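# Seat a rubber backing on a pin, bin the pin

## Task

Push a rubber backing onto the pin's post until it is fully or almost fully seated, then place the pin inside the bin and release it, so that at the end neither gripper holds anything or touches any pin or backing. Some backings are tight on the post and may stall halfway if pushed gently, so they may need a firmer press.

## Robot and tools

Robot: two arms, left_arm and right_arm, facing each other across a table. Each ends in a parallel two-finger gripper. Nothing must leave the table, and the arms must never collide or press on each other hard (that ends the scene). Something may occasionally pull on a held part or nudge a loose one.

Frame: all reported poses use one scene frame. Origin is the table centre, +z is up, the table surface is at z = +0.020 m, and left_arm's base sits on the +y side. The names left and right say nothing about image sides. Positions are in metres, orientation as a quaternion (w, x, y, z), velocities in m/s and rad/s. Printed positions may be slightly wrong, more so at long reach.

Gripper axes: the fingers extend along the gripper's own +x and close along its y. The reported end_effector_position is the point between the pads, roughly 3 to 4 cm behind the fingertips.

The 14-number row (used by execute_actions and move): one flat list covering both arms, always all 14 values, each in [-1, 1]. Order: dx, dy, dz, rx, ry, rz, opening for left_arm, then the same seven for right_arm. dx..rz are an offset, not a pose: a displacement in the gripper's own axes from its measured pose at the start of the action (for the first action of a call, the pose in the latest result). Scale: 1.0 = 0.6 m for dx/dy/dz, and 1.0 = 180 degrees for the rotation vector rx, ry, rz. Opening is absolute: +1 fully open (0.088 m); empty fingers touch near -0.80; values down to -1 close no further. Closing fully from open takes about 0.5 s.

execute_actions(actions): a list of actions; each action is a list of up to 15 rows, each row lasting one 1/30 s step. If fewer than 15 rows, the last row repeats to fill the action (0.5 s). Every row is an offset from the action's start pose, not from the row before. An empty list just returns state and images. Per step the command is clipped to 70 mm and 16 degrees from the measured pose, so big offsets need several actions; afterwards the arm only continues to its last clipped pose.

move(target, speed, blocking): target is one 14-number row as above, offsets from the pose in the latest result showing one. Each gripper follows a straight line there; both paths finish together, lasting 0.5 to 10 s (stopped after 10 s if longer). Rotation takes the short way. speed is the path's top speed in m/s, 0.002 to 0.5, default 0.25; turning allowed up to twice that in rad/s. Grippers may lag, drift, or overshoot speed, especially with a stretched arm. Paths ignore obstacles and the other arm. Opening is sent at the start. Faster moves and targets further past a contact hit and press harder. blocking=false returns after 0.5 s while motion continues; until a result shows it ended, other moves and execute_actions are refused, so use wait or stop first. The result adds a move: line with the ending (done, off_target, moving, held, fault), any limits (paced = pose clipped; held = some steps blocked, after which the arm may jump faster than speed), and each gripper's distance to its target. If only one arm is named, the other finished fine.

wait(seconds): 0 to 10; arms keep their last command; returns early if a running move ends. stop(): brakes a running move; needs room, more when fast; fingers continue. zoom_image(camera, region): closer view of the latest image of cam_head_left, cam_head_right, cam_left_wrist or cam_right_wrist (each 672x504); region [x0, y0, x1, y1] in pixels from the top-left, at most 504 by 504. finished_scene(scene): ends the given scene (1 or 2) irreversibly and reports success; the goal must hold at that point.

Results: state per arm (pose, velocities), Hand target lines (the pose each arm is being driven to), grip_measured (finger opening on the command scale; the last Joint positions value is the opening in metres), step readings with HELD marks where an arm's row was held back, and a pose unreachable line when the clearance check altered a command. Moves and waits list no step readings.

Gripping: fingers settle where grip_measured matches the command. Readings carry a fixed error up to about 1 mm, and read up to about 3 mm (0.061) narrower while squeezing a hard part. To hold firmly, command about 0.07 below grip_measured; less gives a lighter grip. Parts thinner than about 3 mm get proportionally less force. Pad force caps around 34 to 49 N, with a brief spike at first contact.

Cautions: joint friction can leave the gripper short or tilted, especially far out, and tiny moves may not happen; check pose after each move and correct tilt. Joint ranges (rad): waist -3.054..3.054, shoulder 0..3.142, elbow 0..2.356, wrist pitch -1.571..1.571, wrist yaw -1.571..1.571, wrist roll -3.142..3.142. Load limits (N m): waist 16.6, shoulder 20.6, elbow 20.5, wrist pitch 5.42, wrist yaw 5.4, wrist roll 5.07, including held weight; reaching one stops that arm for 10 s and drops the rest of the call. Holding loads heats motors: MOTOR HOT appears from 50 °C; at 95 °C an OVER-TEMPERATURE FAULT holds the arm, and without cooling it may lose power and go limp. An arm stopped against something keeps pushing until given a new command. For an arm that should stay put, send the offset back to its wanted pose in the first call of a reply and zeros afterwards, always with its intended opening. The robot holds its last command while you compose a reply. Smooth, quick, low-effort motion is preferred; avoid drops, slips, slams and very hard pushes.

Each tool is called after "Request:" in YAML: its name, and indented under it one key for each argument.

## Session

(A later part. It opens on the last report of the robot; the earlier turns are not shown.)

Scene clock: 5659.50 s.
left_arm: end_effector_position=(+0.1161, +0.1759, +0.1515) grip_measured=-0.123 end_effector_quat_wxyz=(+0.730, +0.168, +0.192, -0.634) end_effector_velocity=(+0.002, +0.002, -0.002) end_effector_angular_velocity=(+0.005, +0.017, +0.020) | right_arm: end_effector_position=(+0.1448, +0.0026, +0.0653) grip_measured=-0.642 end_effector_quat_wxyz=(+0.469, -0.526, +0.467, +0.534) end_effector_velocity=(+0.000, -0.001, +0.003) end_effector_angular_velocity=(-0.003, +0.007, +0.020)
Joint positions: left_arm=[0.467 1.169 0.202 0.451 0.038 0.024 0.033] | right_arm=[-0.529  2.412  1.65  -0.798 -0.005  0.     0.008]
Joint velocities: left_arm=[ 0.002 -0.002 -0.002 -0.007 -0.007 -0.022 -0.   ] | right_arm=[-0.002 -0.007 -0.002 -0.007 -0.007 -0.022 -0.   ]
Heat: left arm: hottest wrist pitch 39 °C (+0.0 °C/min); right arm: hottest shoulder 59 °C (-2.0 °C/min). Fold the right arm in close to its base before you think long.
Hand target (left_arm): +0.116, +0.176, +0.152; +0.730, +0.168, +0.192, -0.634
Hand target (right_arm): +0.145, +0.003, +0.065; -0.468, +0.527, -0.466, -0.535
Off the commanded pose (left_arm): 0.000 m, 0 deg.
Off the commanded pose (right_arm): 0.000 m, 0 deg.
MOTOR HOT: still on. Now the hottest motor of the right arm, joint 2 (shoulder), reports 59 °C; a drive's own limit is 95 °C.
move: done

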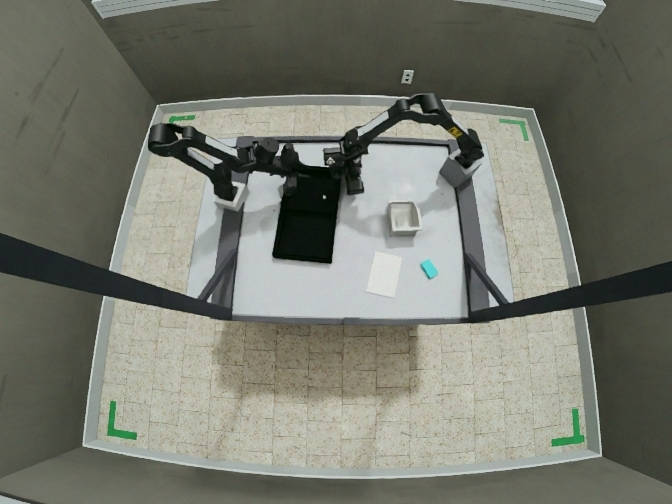

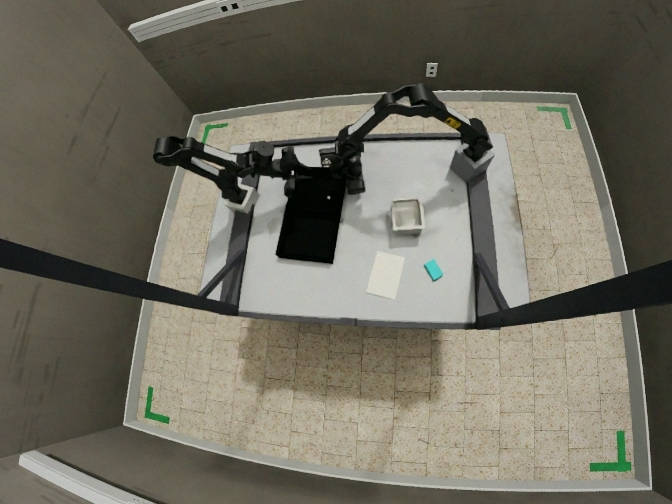

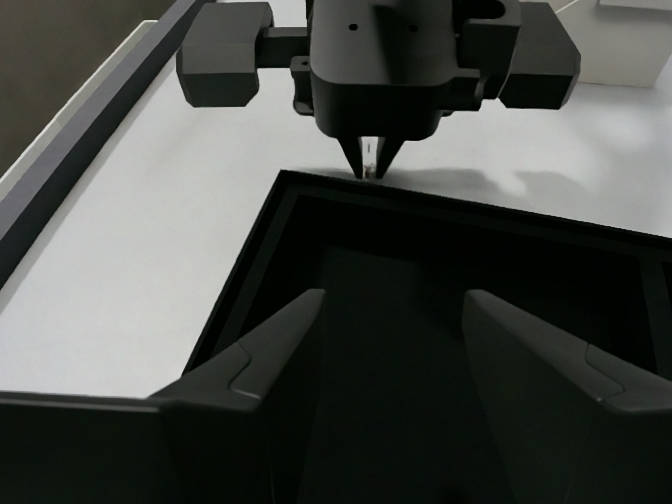

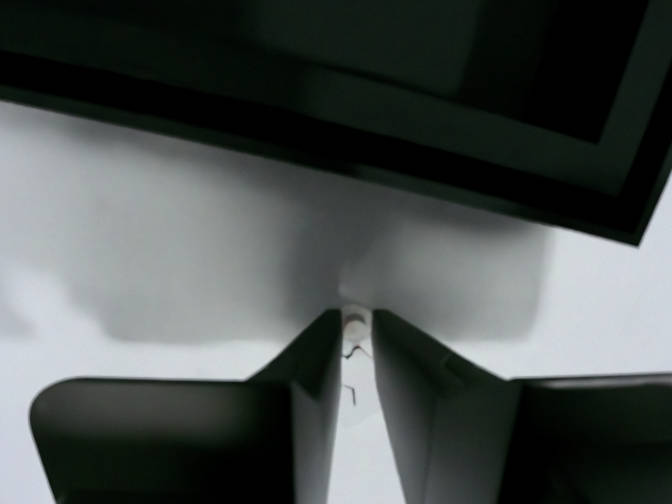

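Request:
execute_actions:
  actions:
    - [[0,0,0,0,0,0,-0.12, 0,0,0,0,0,0,-0.655],[0,0,0,0,0,0,-0.12, 0,0,0,0,0,0,-0.665],[0,0,0,0,0,0,-0.12, 0,0,0,0,0,0,-0.675],[0,0,0,0,0,0,-0.12, 0,0,0,0,0,0,-0.683],[0,0,0,0,0,0,-0.12, 0,0,0,0,0,0,-0.69],[0,0,0,0,0,0,-0.12, 0,0,0,0,0,0,-0.70],[0,0,0,0,0,0,-0.12, 0,0,0,0,0,0,-0.71],[0,0,0,0,0,0,-0.12, 0,0,0,0,0,0,-0.72],[0,0,0,0,0,0,-0.12, 0,0,0,0,0,0,-0.73],[0,0,0,0,0,0,-0.12, 0,0,0,0,0,0,-0.74],[0,0,0,0,0,0,-0.12, 0,0,0,0,0,0,-0.75],[0,0,0,0,0,0,-0.12, 0,0,0,0,0,0,-0.76],[0,0,0,0,0,0,-0.12, 0,0,0,0,0,0,-0.765]]

Request:
zoom_image:
  camera: "cam_right_wrist"
  region: [290, 270, 430, 420]

Scene clock: 5673.33 s.
left_arm: end_effector_position=(+0.1161, +0.1759, +0.1515) grip_measured=-0.123 end_effector_quat_wxyz=(+0.730, +0.168, +0.192, -0.634) end_effector_velocity=(-0.000, +0.003, -0.005) end_effector_angular_velocity=(+0.018, -0.007, +0.000) | right_arm: end_effector_position=(+0.1448, +0.0026, +0.0653) grip_measured=-0.745 end_effector_quat_wxyz=(+0.469, -0.526, +0.467, +0.534) end_effector_velocity=(+0.000, -0.004, -0.001) end_effector_angular_velocity=(-0.013, +0.006, +0.020)
Joint positions: left_arm=[0.467 1.169 0.202 0.451 0.038 0.024 0.033] | right_arm=[-0.529  2.412  1.65  -0.798 -0.005 -0.001  0.002]
Joint velocities: left_arm=[-0.002  0.002 -0.007 -0.007 -0.007  0.007  0.   ] | right_arm=[-0.002 -0.002 -0.007 -0.007 -0.007 -0.022 -0.005]
Heat: left arm: hottest wrist pitch 39 °C (+0.0 °C/min); right arm: hottest shoulder 60 °C (-2.0 °C/min). Fold the right arm in close to its base before you think long.
Hand target (left_arm): +0.116, +0.176, +0.152; +0.730, +0.168, +0.192, -0.634
Hand target (right_arm): +0.145, +0.003, +0.065; -0.469, +0.526, -0.467, -0.534
Off the commanded pose (left_arm): 0.000 m, 0 deg.
Off the commanded pose (right_arm): 0.000 m, 0 deg.
MOTOR HOT: still on. Now the hottest motor of the right arm, joint 2 (shoulder), reports 60 °C; a drive's own limit is 95 °C.
Step readings (end_effector_position):
0: left_arm (+0.1161, +0.1759, +0.1515) | right_arm (+0.1448, +0.0026, +0.0653)
1: left_arm (+0.1161, +0.1759, +0.1515) | right_arm (+0.1448, +0.0026, +0.0653)
2: left_arm (+0.1161, +0.1759, +0.1515) | right_arm (+0.1448, +0.0026, +0.0653)
4: left_arm (+0.1161, +0.1759, +0.1515) | right_arm (+0.1448, +0.0026, +0.0653)
8: left_arm (+0.1161, +0.1759, +0.1515) | right_arm (+0.1448, +0.0026, +0.0653)
15: end_effector_position above

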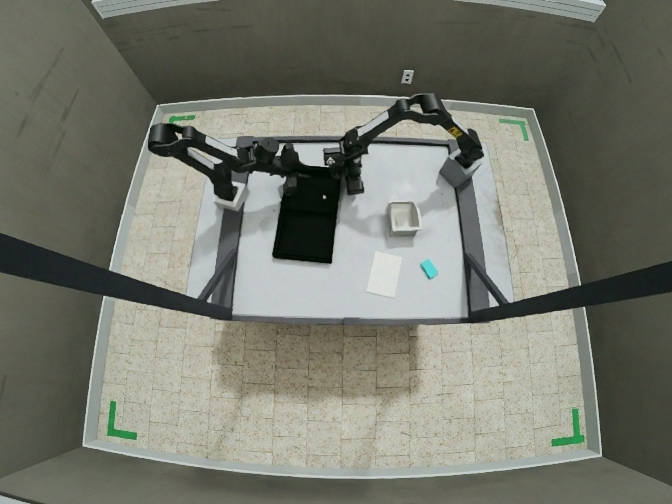

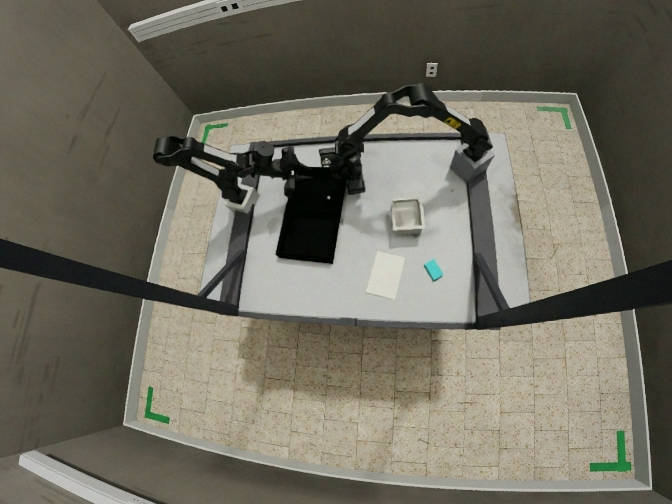

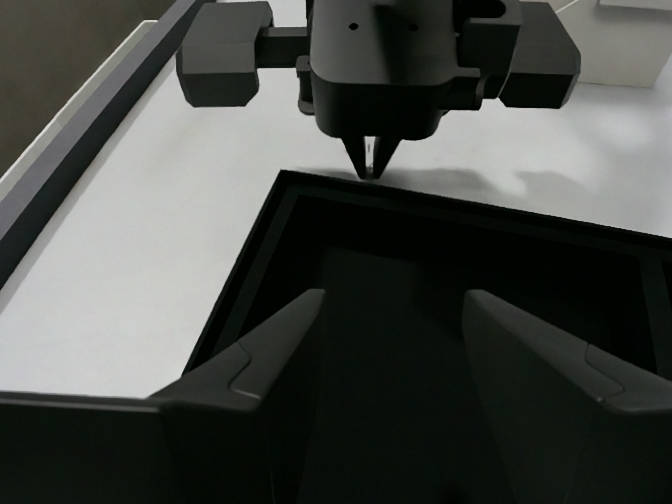

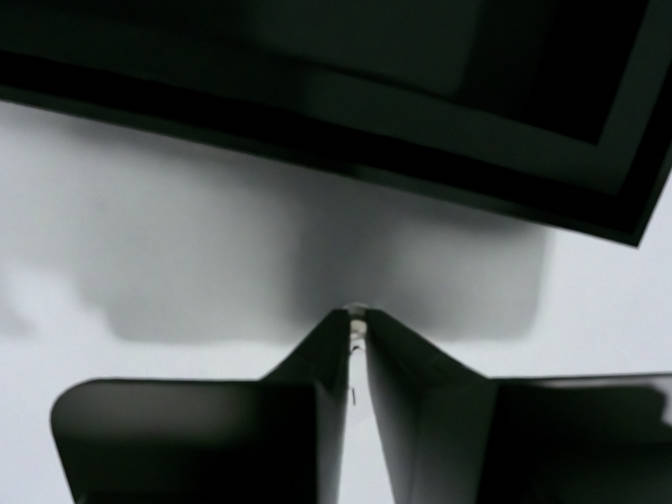

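Region (290, 270, 430, 420) of cam_right_wrist's 672x504 image, scaled by 3.360, with more detail than that image has; it fills the left 470 columns of this view, and the rest is white.

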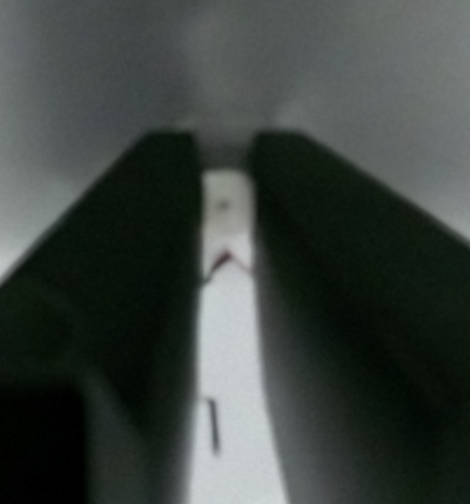

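Request:
move:
  target: [0,0,0,0,0,0,-0.12, -0.0467,0,-0.033,0,-0.002,0,-0.765]
  speed: 0.05

Request:
zoom_image:
  camera: "cam_right_wrist"
  region: [290, 220, 430, 370]

Scene clock: 5695.73 s.
left_arm: end_effector_position=(+0.1161, +0.1759, +0.1515) grip_measured=-0.123 end_effector_quat_wxyz=(+0.730, +0.168, +0.192, -0.634) end_effector_velocity=(+0.002, +0.003, -0.004) end_effector_angular_velocity=(+0.021, +0.012, +0.028) | right_arm: end_effector_position=(+0.1470, -0.0149, +0.0914) grip_measured=-0.754 end_effector_quat_wxyz=(+0.471, -0.523, +0.464, +0.537) end_effector_velocity=(+0.003, -0.009, -0.001) end_effector_angular_velocity=(-0.032, +0.003, +0.000)
Joint positions: left_arm=[0.467 1.169 0.202 0.451 0.038 0.024 0.033] | right_arm=[-0.529  2.294  1.55  -0.806 -0.005 -0.001  0.002]
Joint velocities: left_arm=[-0.002 -0.002 -0.002 -0.022 -0.022 -0.022 -0.   ] | right_arm=[-0.007 -0.007 -0.017 -0.022 -0.007 -0.007 -0.   ]
Heat: left arm: hottest wrist pitch 39 °C (+0.0 °C/min); right arm: hottest shoulder 61 °C (+0.0 °C/min). Fold the right arm in close to its base before you think long.
Hand target (left_arm): +0.116, +0.176, +0.152; +0.730, +0.168, +0.192, -0.634
Hand target (right_arm): +0.147, -0.018, +0.093; -0.470, +0.524, -0.465, -0.536
Off the commanded pose (left_arm): 0.000 m, 0 deg.
Off the commanded pose (right_arm): 0.003 m, 0 deg.
MOTOR HOT: still on. Now the hottest motor of the right arm, joint 2 (shoulder), reports 61 °C; a drive's own limit is 95 °C.
move: done

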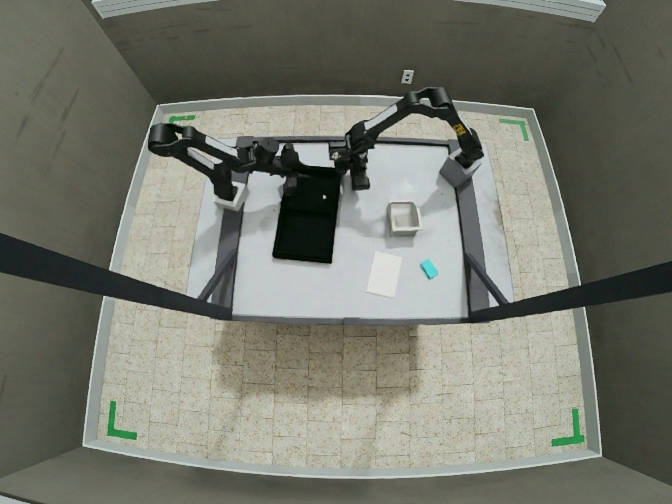

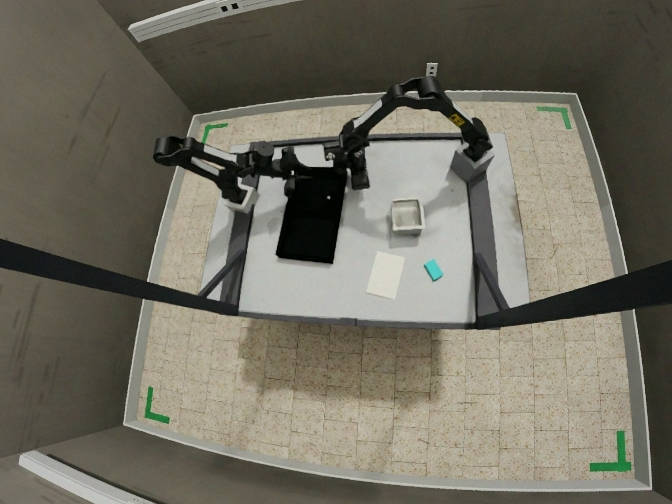

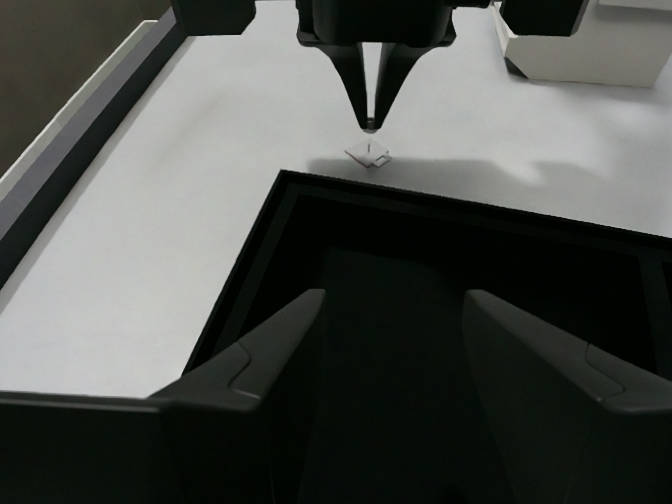

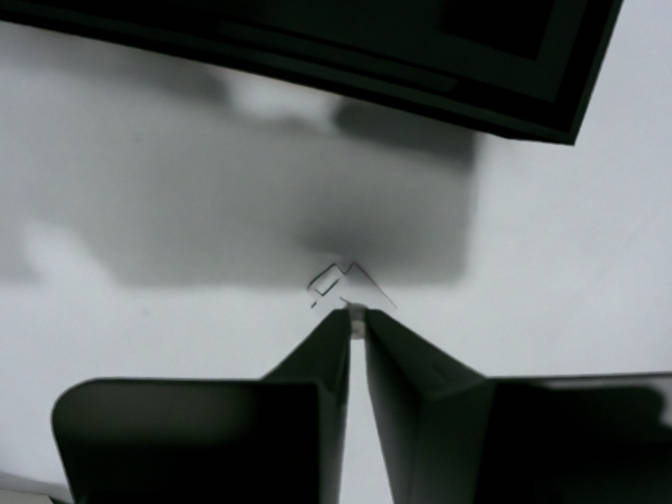

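Region (290, 220, 430, 370) of cam_right_wrist's 672x504 image, scaled by 3.360, with more detail than that image has; it fills the left 470 columns of this view, and the rest is white.

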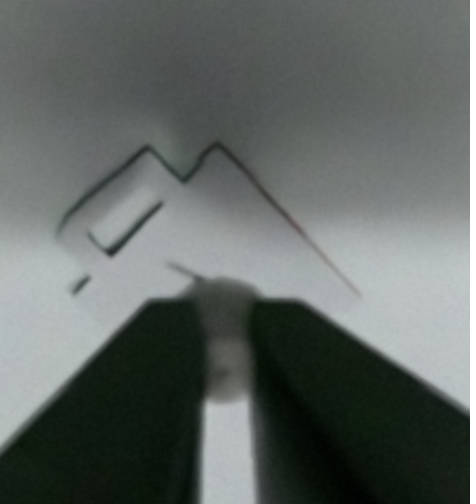

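Request:
move:
  target: [0,0,0,0,0,0,-0.12, 0.032,0,-0.0177,0,0.0105,0,-0.765]
  speed: 0.03

Request:
zoom_image:
  camera: "cam_left_wrist"
  region: [330, 100, 410, 180]

Scene clock: 5707.83 s.
left_arm: end_effector_position=(+0.1161, +0.1759, +0.1515) grip_measured=-0.123 end_effector_quat_wxyz=(+0.730, +0.168, +0.192, -0.634) end_effector_velocity=(-0.004, +0.001, -0.003) end_effector_angular_velocity=(+0.009, +0.025, -0.003) | right_arm: end_effector_position=(+0.1477, -0.0206, +0.0793) grip_measured=-0.754 end_effector_quat_wxyz=(+0.468, -0.527, +0.468, +0.533) end_effector_velocity=(-0.002, -0.001, -0.001) end_effector_angular_velocity=(-0.000, +0.022, -0.010)
Joint positions: left_arm=[0.467 1.169 0.202 0.451 0.038 0.024 0.033] | right_arm=[-0.529  2.308  1.521 -0.776 -0.005 -0.001  0.002]
Joint velocities: left_arm=[-0.007  0.002 -0.002 -0.007  0.007 -0.022  0.   ] | right_arm=[-0.002 -0.002 -0.007  0.007 -0.022  0.007 -0.   ]
Heat: left arm: hottest wrist pitch 39 °C (+0.0 °C/min); right arm: hottest shoulder 62 °C (+4.0 °C/min). Fold the right arm in close to its base before you think long.
Hand target (left_arm): +0.116, +0.176, +0.152; +0.730, +0.168, +0.192, -0.634
Hand target (right_arm): +0.148, -0.025, +0.072; -0.464, +0.532, -0.472, -0.528
Off the commanded pose (left_arm): 0.000 m, 0 deg.
Off the commanded pose (right_arm): 0.009 m, 1 deg.
MOTOR HOT: still on. Now the hottest motor of the right arm, joint 2 (shoulder), reports 62 °C; a drive's own limit is 95 °C.
move: off_target (right_arm)

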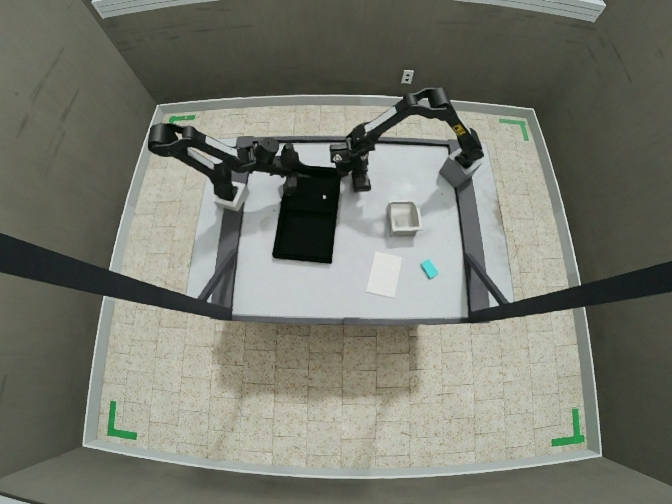

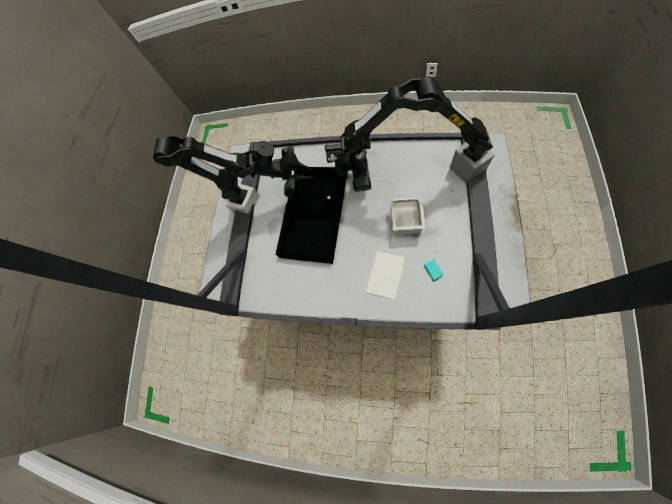

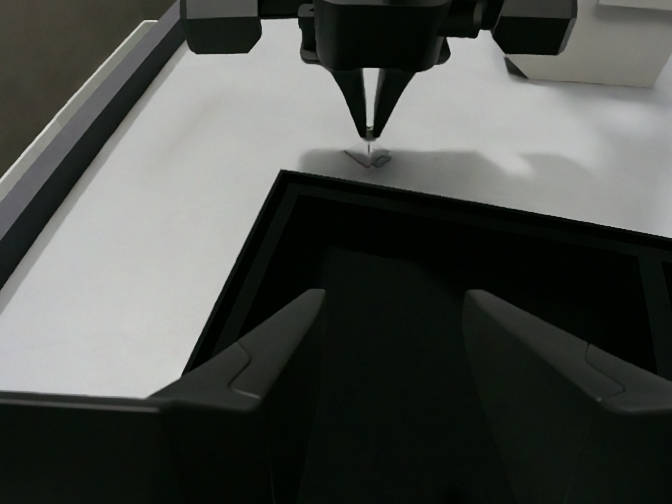

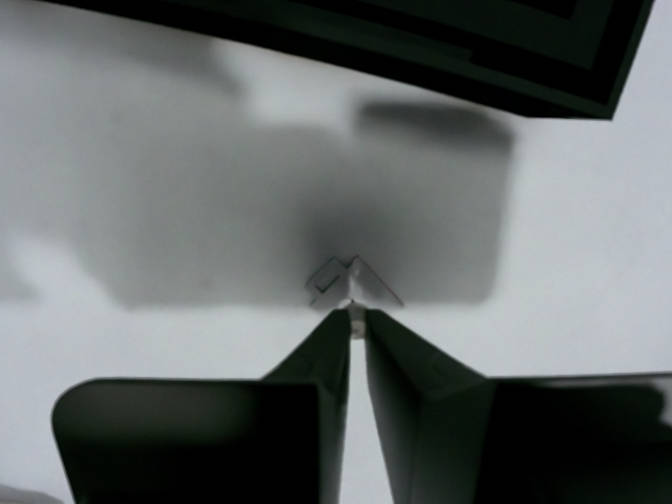

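Region (330, 100, 410, 180) of cam_left_wrist's 672x504 image, scaled by 6.300, with more detail than that image has.

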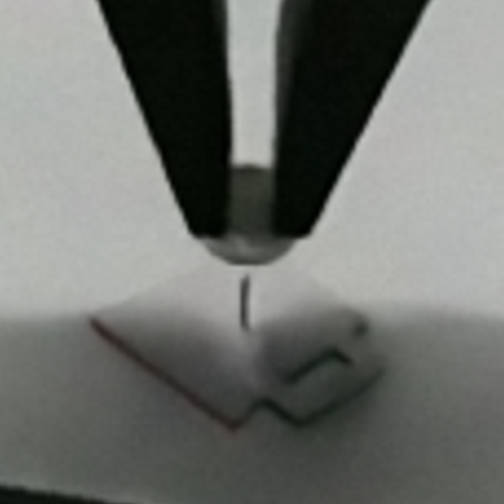

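Request:
execute_actions:
  actions:
    - [[0,0,0,0,0,0,-0.12, 0.0125,0,-0.0075,0,0.0064,0,-0.765],[0,0,0,0,0,0,-0.12, 0.013,0,-0.0075,0,0.0064,0,-0.765],[0,0,0,0,0,0,-0.12, 0.0135,0,-0.0075,0,0.0064,0,-0.765],[0,0,0,0,0,0,-0.12, 0.014,0,-0.0075,0,0.0064,0,-0.765],[0,0,0,0,0,0,-0.12, 0.0145,0,-0.0075,0,0.0064,0,-0.765],[0,0,0,0,0,0,-0.12, 0.015,0,-0.0075,0,0.0064,0,-0.765],[0,0,0,0,0,0,-0.12, 0.0155,0,-0.0075,0,0.0064,0,-0.765],[0,0,0,0,0,0,-0.12, 0.016,0,-0.0075,0,0.0064,0,-0.765],[0,0,0,0,0,0,-0.12, 0.0165,0,-0.0075,0,0.0064,0,-0.765],[0,0,0,0,0,0,-0.12, 0.017,0,-0.0075,0,0.0064,0,-0.765],[0,0,0,0,0,0,-0.12, 0.0175,0,-0.0075,0,0.0064,0,-0.765],[0,0,0,0,0,0,-0.12, 0.018,0,-0.0075,0,0.0064,0,-0.765]]

Request:
wait:
  seconds: 0

Scene clock: 5731.40 s.
left_arm: end_effector_position=(+0.1161, +0.1759, +0.1515) grip_measured=-0.123 end_effector_quat_wxyz=(+0.730, +0.168, +0.192, -0.634) end_effector_velocity=(+0.002, +0.002, -0.002) end_effector_angular_velocity=(+0.008, -0.003, +0.020) | right_arm: end_effector_position=(+0.1477, -0.0203, +0.0763) grip_measured=-0.754 end_effector_quat_wxyz=(+0.468, -0.527, +0.468, +0.533) end_effector_velocity=(+0.004, -0.002, -0.004) end_effector_angular_velocity=(-0.006, -0.008, -0.000)
Joint positions: left_arm=[0.467 1.169 0.202 0.451 0.038 0.024 0.033] | right_arm=[-0.529  2.316  1.521 -0.769 -0.005 -0.001  0.002]
Joint velocities: left_arm=[-0.002 -0.002 -0.002 -0.007 -0.022 -0.007  0.   ] | right_arm=[-0.007  0.007 -0.007  0.007  0.007 -0.007 -0.   ]
Heat: left arm: hottest wrist pitch 39 °C (+0.0 °C/min); right arm: hottest shoulder 58 °C (-2.0 °C/min). Fold the right arm in close to its base before you think long.
Hand target (left_arm): +0.116, +0.176, +0.152; +0.730, +0.168, +0.192, -0.634
Hand target (right_arm): +0.148, -0.025, +0.069; -0.463, +0.532, -0.472, -0.528
Off the commanded pose (left_arm): 0.000 m, 0 deg.
Off the commanded pose (right_arm): 0.009 m, 1 deg.
MOTOR HOT: still on. Now the hottest motor of the right arm, joint 2 (shoulder), reports 58 °C; a drive's own limit is 95 °C.
Step readings (end_effector_position):
0: left_arm (+0.1161, +0.1759, +0.1515) | right_arm (+0.1477, -0.0205, +0.0793)
1: left_arm (+0.1161, +0.1759, +0.1515) | right_arm (+0.1477, -0.0205, +0.0793)
2: left_arm (+0.1161, +0.1759, +0.1515) | right_arm (+0.1477, -0.0206, +0.0791)
4: left_arm (+0.1161, +0.1759, +0.1515) | right_arm (+0.1477, -0.0206, +0.0790)
8: left_arm (+0.1161, +0.1759, +0.1515) | right_arm (+0.1477, -0.0204, +0.0781)
15: end_effector_position above

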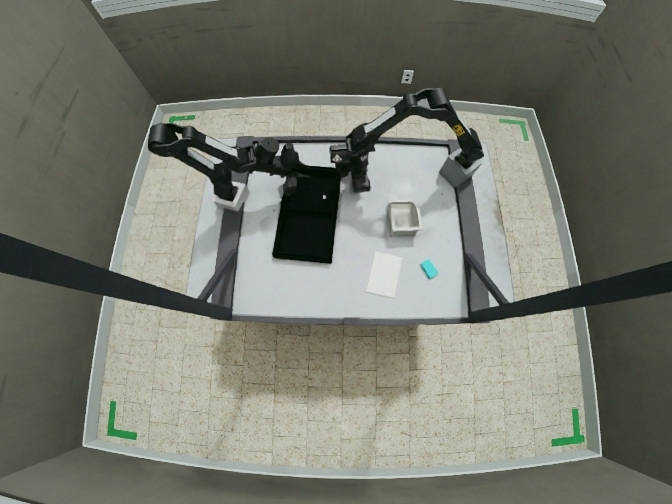

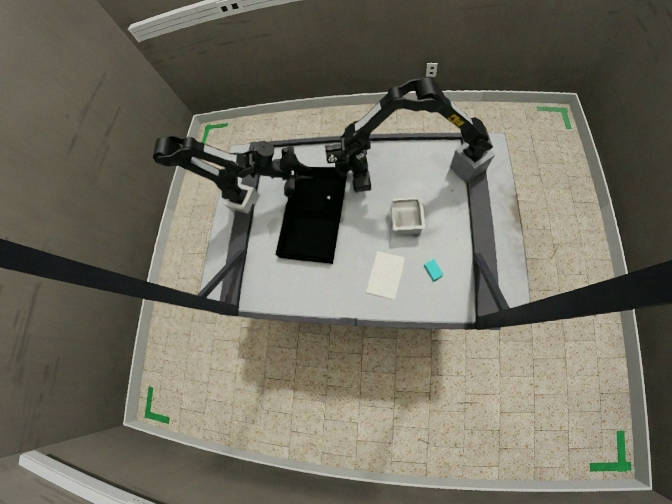

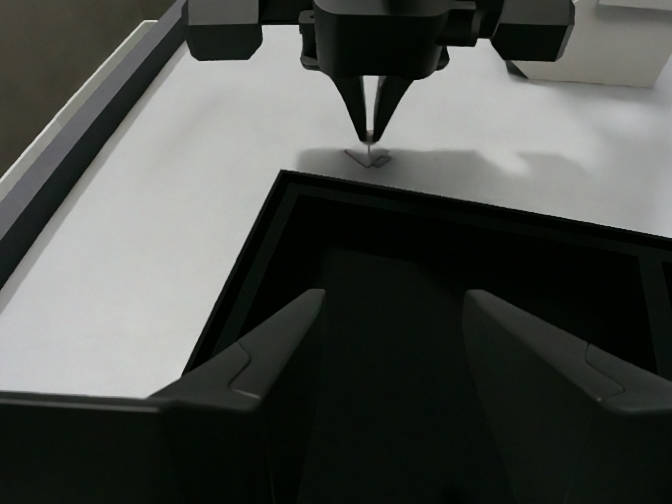

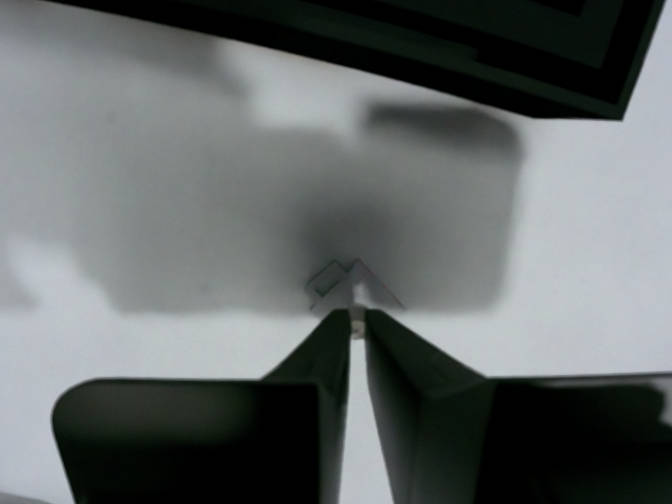

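Scene clock: 5731.40 s.
left_arm: end_effector_position=(+0.1161, +0.1759, +0.1515) grip_measured=-0.123 end_effector_quat_wxyz=(+0.730, +0.168, +0.192, -0.634) end_effector_velocity=(+0.002, +0.002, -0.002) end_effector_angular_velocity=(+0.008, -0.003, +0.020) | right_arm: end_effector_position=(+0.1477, -0.0203, +0.0763) grip_measured=-0.754 end_effector_quat_wxyz=(+0.468, -0.527, +0.468, +0.533) end_effector_velocity=(+0.004, -0.002, -0.004) end_effector_angular_velocity=(-0.006, -0.008, -0.000)
Joint positions: left_arm=[0.467 1.169 0.202 0.451 0.038 0.024 0.033] | right_arm=[-0.529  2.316  1.521 -0.769 -0.005 -0.001  0.002]
Joint velocities: left_arm=[-0.002 -0.002 -0.002 -0.007 -0.022 -0.007  0.   ] | right_arm=[-0.007  0.007 -0.007  0.007  0.007 -0.007 -0.   ]
Heat: left arm: hottest wrist pitch 39 °C (+0.0 °C/min); right arm: hottest shoulder 58 °C (-2.0 °C/min). Fold the right arm in close to its base before you think long.
Hand target (left_arm): +0.116, +0.176, +0.152; +0.730, +0.168, +0.192, -0.634
Hand target (right_arm): +0.148, -0.025, +0.069; -0.463, +0.532, -0.472, -0.528
Off the commanded pose (left_arm): 0.000 m, 0 deg.
Off the commanded pose (right_arm): 0.009 m, 1 deg.
MOTOR HOT: still on. Now the hottest motor of the right arm, joint 2 (shoulder), reports 58 °C; a drive's own limit is 95 °C.

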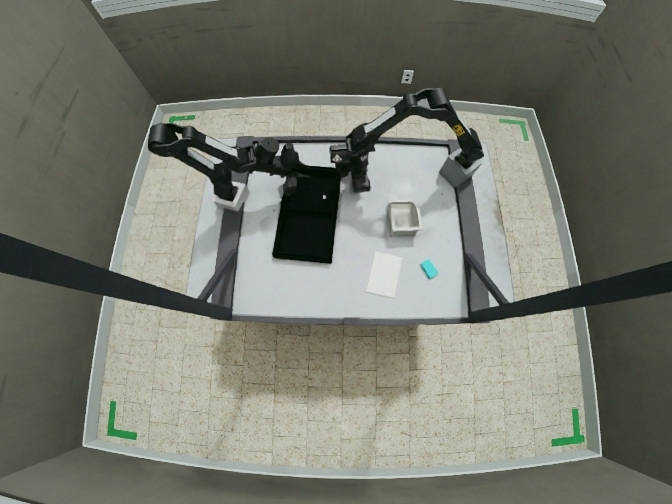

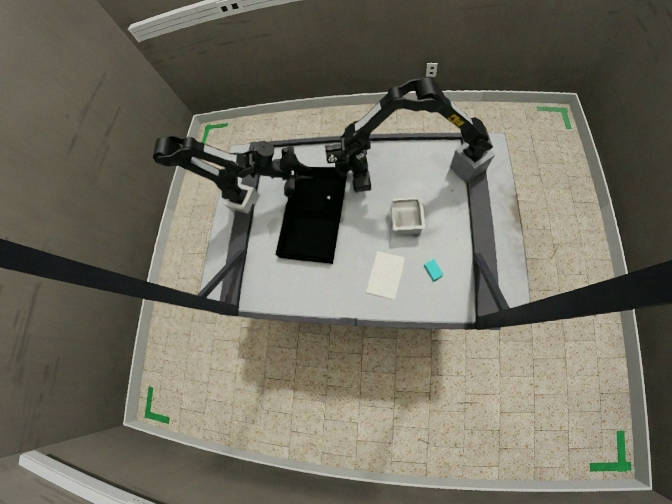

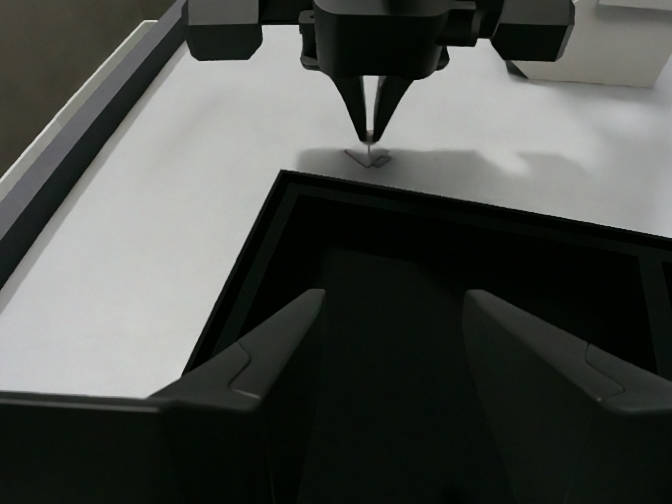

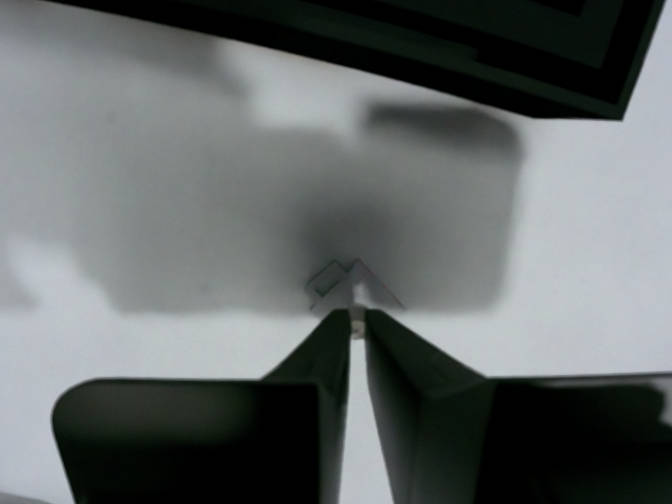

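Request:
execute_actions:
  actions:
    - [[0,0,0,0,0,0,-0.12, 0.0133,0,-0.008,0,0.0063,0,-0.765],[0,0,0,0,0,0,-0.12, 0.0137,0,-0.0081,0,0.0064,0,-0.765],[0,0,0,0,0,0,-0.12, 0.0141,0,-0.0081,0,0.0064,0,-0.765],[0,0,0,0,0,0,-0.12, 0.0145,0,-0.0082,0,0.0065,0,-0.765],[0,0,0,0,0,0,-0.12, 0.0149,0,-0.0082,0,0.0065,0,-0.765],[0,0,0,0,0,0,-0.12, 0.0153,0,-0.0083,0,0.0066,0,-0.765],[0,0,0,0,0,0,-0.12, 0.0157,0,-0.0083,0,0.0066,0,-0.765],[0,0,0,0,0,0,-0.12, 0.0161,0,-0.0084,0,0.0067,0,-0.765],[0,0,0,0,0,0,-0.12, 0.0165,0,-0.0084,0,0.0067,0,-0.765],[0,0,0,0,0,0,-0.12, 0.0169,0,-0.0085,0,0.0068,0,-0.765],[0,0,0,0,0,0,-0.12, 0.0173,0,-0.0085,0,0.0068,0,-0.765],[0,0,0,0,0,0,-0.12, 0.0177,0,-0.0086,0,0.0069,0,-0.765]]

Request:
zoom_image:
  camera: "cam_left_wrist"
  region: [330, 100, 410, 180]

Scene clock: 5754.33 s.
left_arm: end_effector_position=(+0.1161, +0.1759, +0.1515) grip_measured=-0.123 end_effector_quat_wxyz=(+0.730, +0.168, +0.192, -0.634) end_effector_velocity=(+0.000, +0.000, +0.000) end_effector_angular_velocity=(+0.000, +0.016, +0.015) | right_arm: end_effector_position=(+0.1477, -0.0206, +0.0734) grip_measured=-0.754 end_effector_quat_wxyz=(+0.468, -0.528, +0.468, +0.533) end_effector_velocity=(+0.000, -0.001, -0.003) end_effector_angular_velocity=(-0.003, +0.007, +0.020)
Joint positions: left_arm=[0.467 1.169 0.202 0.451 0.038 0.024 0.033] | right_arm=[-0.529  2.322  1.518 -0.762 -0.005 -0.001  0.002]
Joint velocities: left_arm=[-0.002 -0.002  0.002 -0.007 -0.007 -0.022 -0.   ] | right_arm=[-0.002  0.002 -0.007  0.007 -0.007 -0.022 -0.   ]
Heat: left arm: hottest wrist pitch 39 °C (+0.0 °C/min); right arm: hottest shoulder 56 °C (-5.0 °C/min). Fold the right arm in close to its base before you think long.
Hand target (left_arm): +0.116, +0.176, +0.152; +0.730, +0.168, +0.192, -0.634
Hand target (right_arm): +0.148, -0.025, +0.066; -0.463, +0.533, -0.473, -0.528
Off the commanded pose (left_arm): 0.000 m, 0 deg.
Off the commanded pose (right_arm): 0.009 m, 1 deg.
MOTOR HOT: still on. Now the hottest motor of the right arm, joint 2 (shoulder), reports 56 °C; a drive's own limit is 95 °C.
Step readings (end_effector_position):
0: left_arm (+0.1161, +0.1759, +0.1515) | right_arm (+0.1477, -0.0203, +0.0761)
1: left_arm (+0.1161, +0.1759, +0.1515) | right_arm (+0.1477, -0.0203, +0.0761)
2: left_arm (+0.1161, +0.1759, +0.1515) | right_arm (+0.1477, -0.0202, +0.0761)
4: left_arm (+0.1161, +0.1759, +0.1515) | right_arm (+0.1477, -0.0202, +0.0758)
8: left_arm (+0.1161, +0.1759, +0.1515) | right_arm (+0.1477, -0.0204, +0.0751)
15: end_effector_position above

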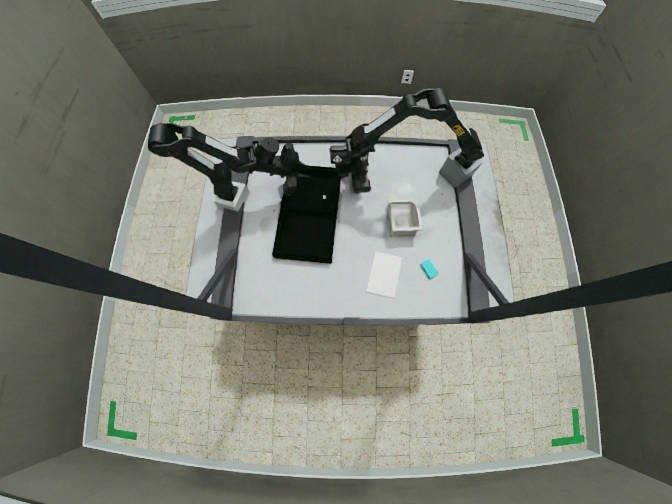

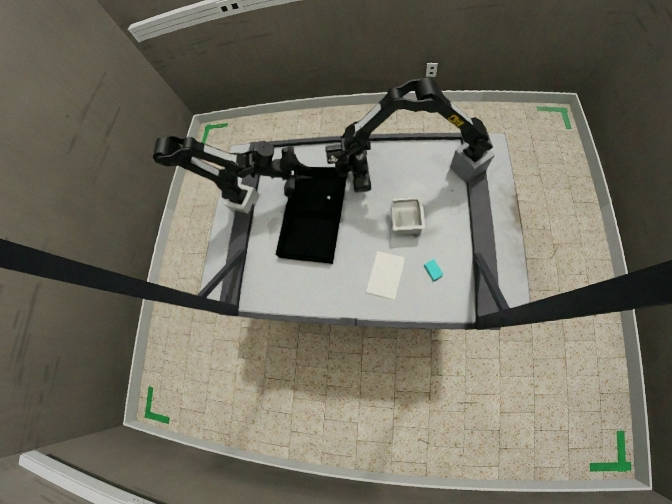

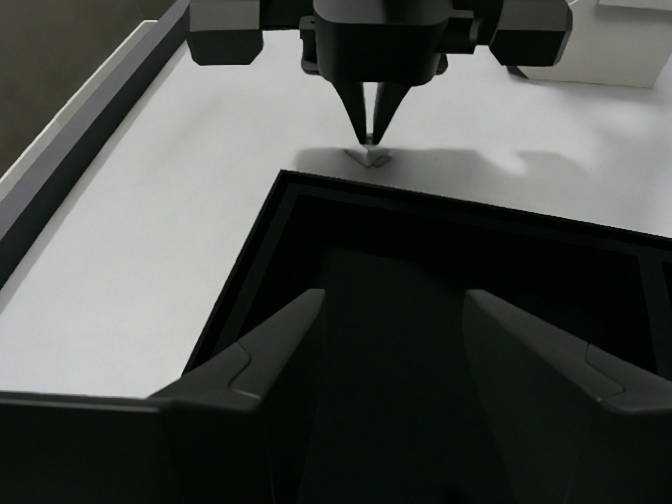

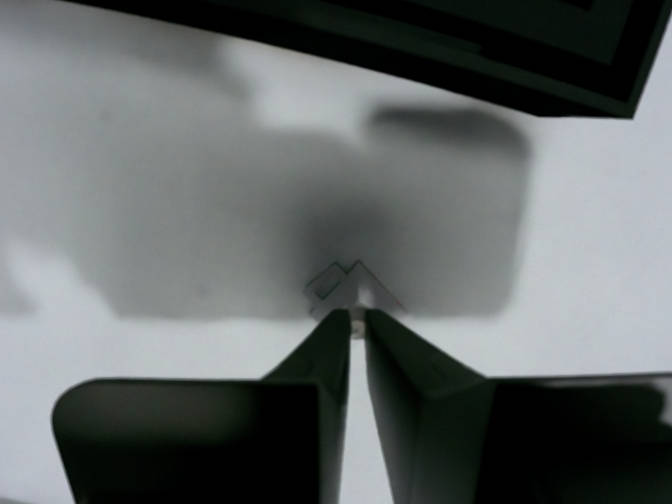

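Region (330, 100, 410, 180) of cam_left_wrist's 672x504 image, scaled by 6.300, with more detail than that image has.

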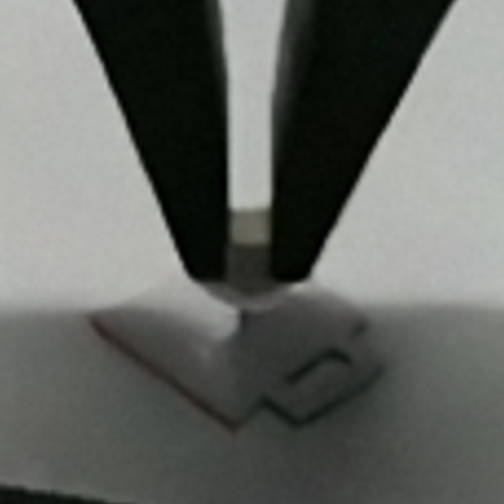

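Request:
execute_actions:
  actions:
    - [[0,0,0,0,0,0,-0.12, 0.0128,0,-0.0076,0,0.0060,0,-0.765]]

Scene clock: 5762.93 s.
left_arm: end_effector_position=(+0.1161, +0.1759, +0.1515) grip_measured=-0.123 end_effector_quat_wxyz=(+0.730, +0.168, +0.192, -0.634) end_effector_velocity=(+0.004, +0.002, +0.001) end_effector_angular_velocity=(-0.006, -0.006, +0.025) | right_arm: end_effector_position=(+0.1477, -0.0205, +0.0732) grip_measured=-0.754 end_effector_quat_wxyz=(+0.468, -0.527, +0.468, +0.533) end_effector_velocity=(+0.000, -0.001, +0.002) end_effector_angular_velocity=(-0.003, +0.007, +0.005)
Joint positions: left_arm=[0.467 1.169 0.202 0.451 0.038 0.024 0.033] | right_arm=[-0.529  2.322  1.518 -0.761 -0.005 -0.001  0.002]
Joint velocities: left_arm=[ 0.002 -0.007 -0.007  0.007 -0.022 -0.007 -0.   ] | right_arm=[-0.002 -0.007 -0.002 -0.007 -0.007 -0.007 -0.   ]
Heat: left arm: hottest wrist pitch 39 °C (+0.0 °C/min); right arm: hottest shoulder 55 °C (-7.1 °C/min). Fold the right arm in close to its base before you think long.
Hand target (left_arm): +0.116, +0.176, +0.152; +0.730, +0.168, +0.192, -0.634
Hand target (right_arm): +0.148, -0.025, +0.066; -0.463, +0.533, -0.473, -0.528
Off the commanded pose (left_arm): 0.000 m, 0 deg.
Off the commanded pose (right_arm): 0.009 m, 1 deg.
MOTOR HOT: still on. Now the hottest motor of the right arm, joint 2 (shoulder), reports 55 °C; a drive's own limit is 95 °C.
Step readings (end_effector_position):
0: left_arm (+0.1161, +0.1759, +0.1515) | right_arm (+0.1477, -0.0207, +0.0732)
1: left_arm (+0.1161, +0.1759, +0.1515) | right_arm (+0.1477, -0.0207, +0.0732)
2: left_arm (+0.1161, +0.1759, +0.1515) | right_arm (+0.1477, -0.0206, +0.0732)
4: left_arm (+0.1161, +0.1759, +0.1515) | right_arm (+0.1477, -0.0205, +0.0732)
8: left_arm (+0.1161, +0.1759, +0.1515) | right_arm (+0.1477, -0.0205, +0.0732)
15: end_effector_position above

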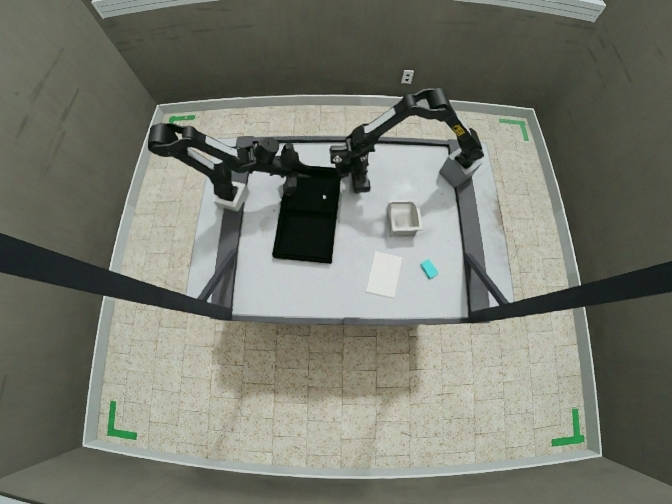

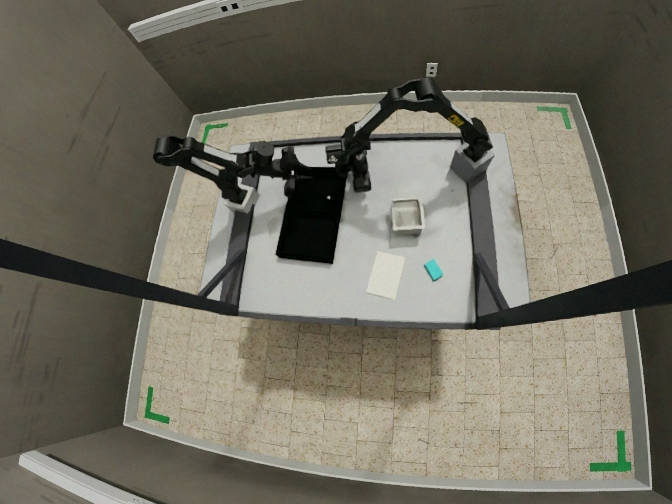

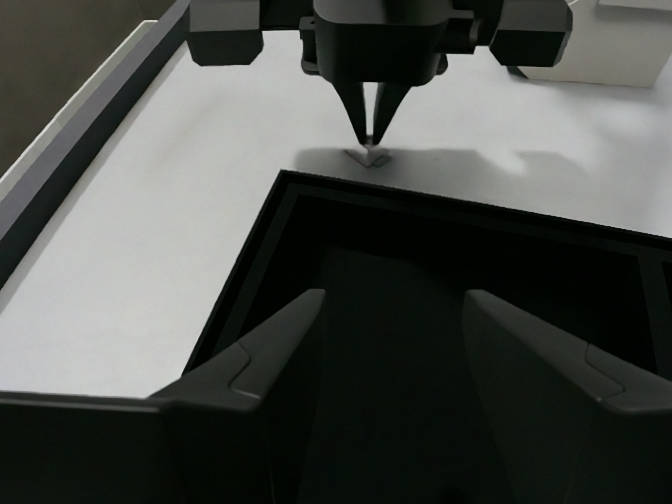

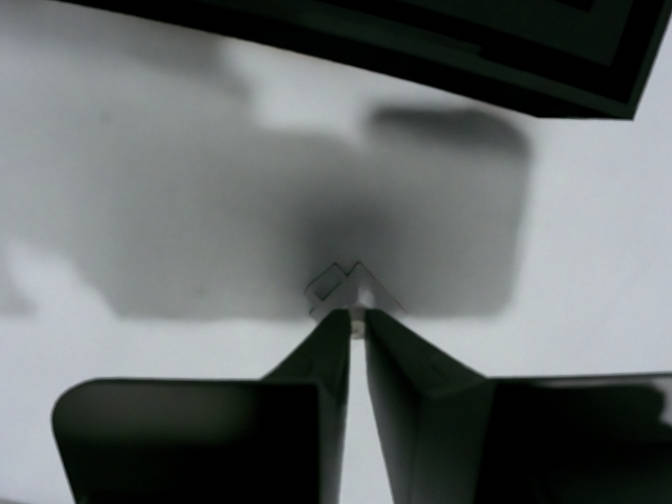

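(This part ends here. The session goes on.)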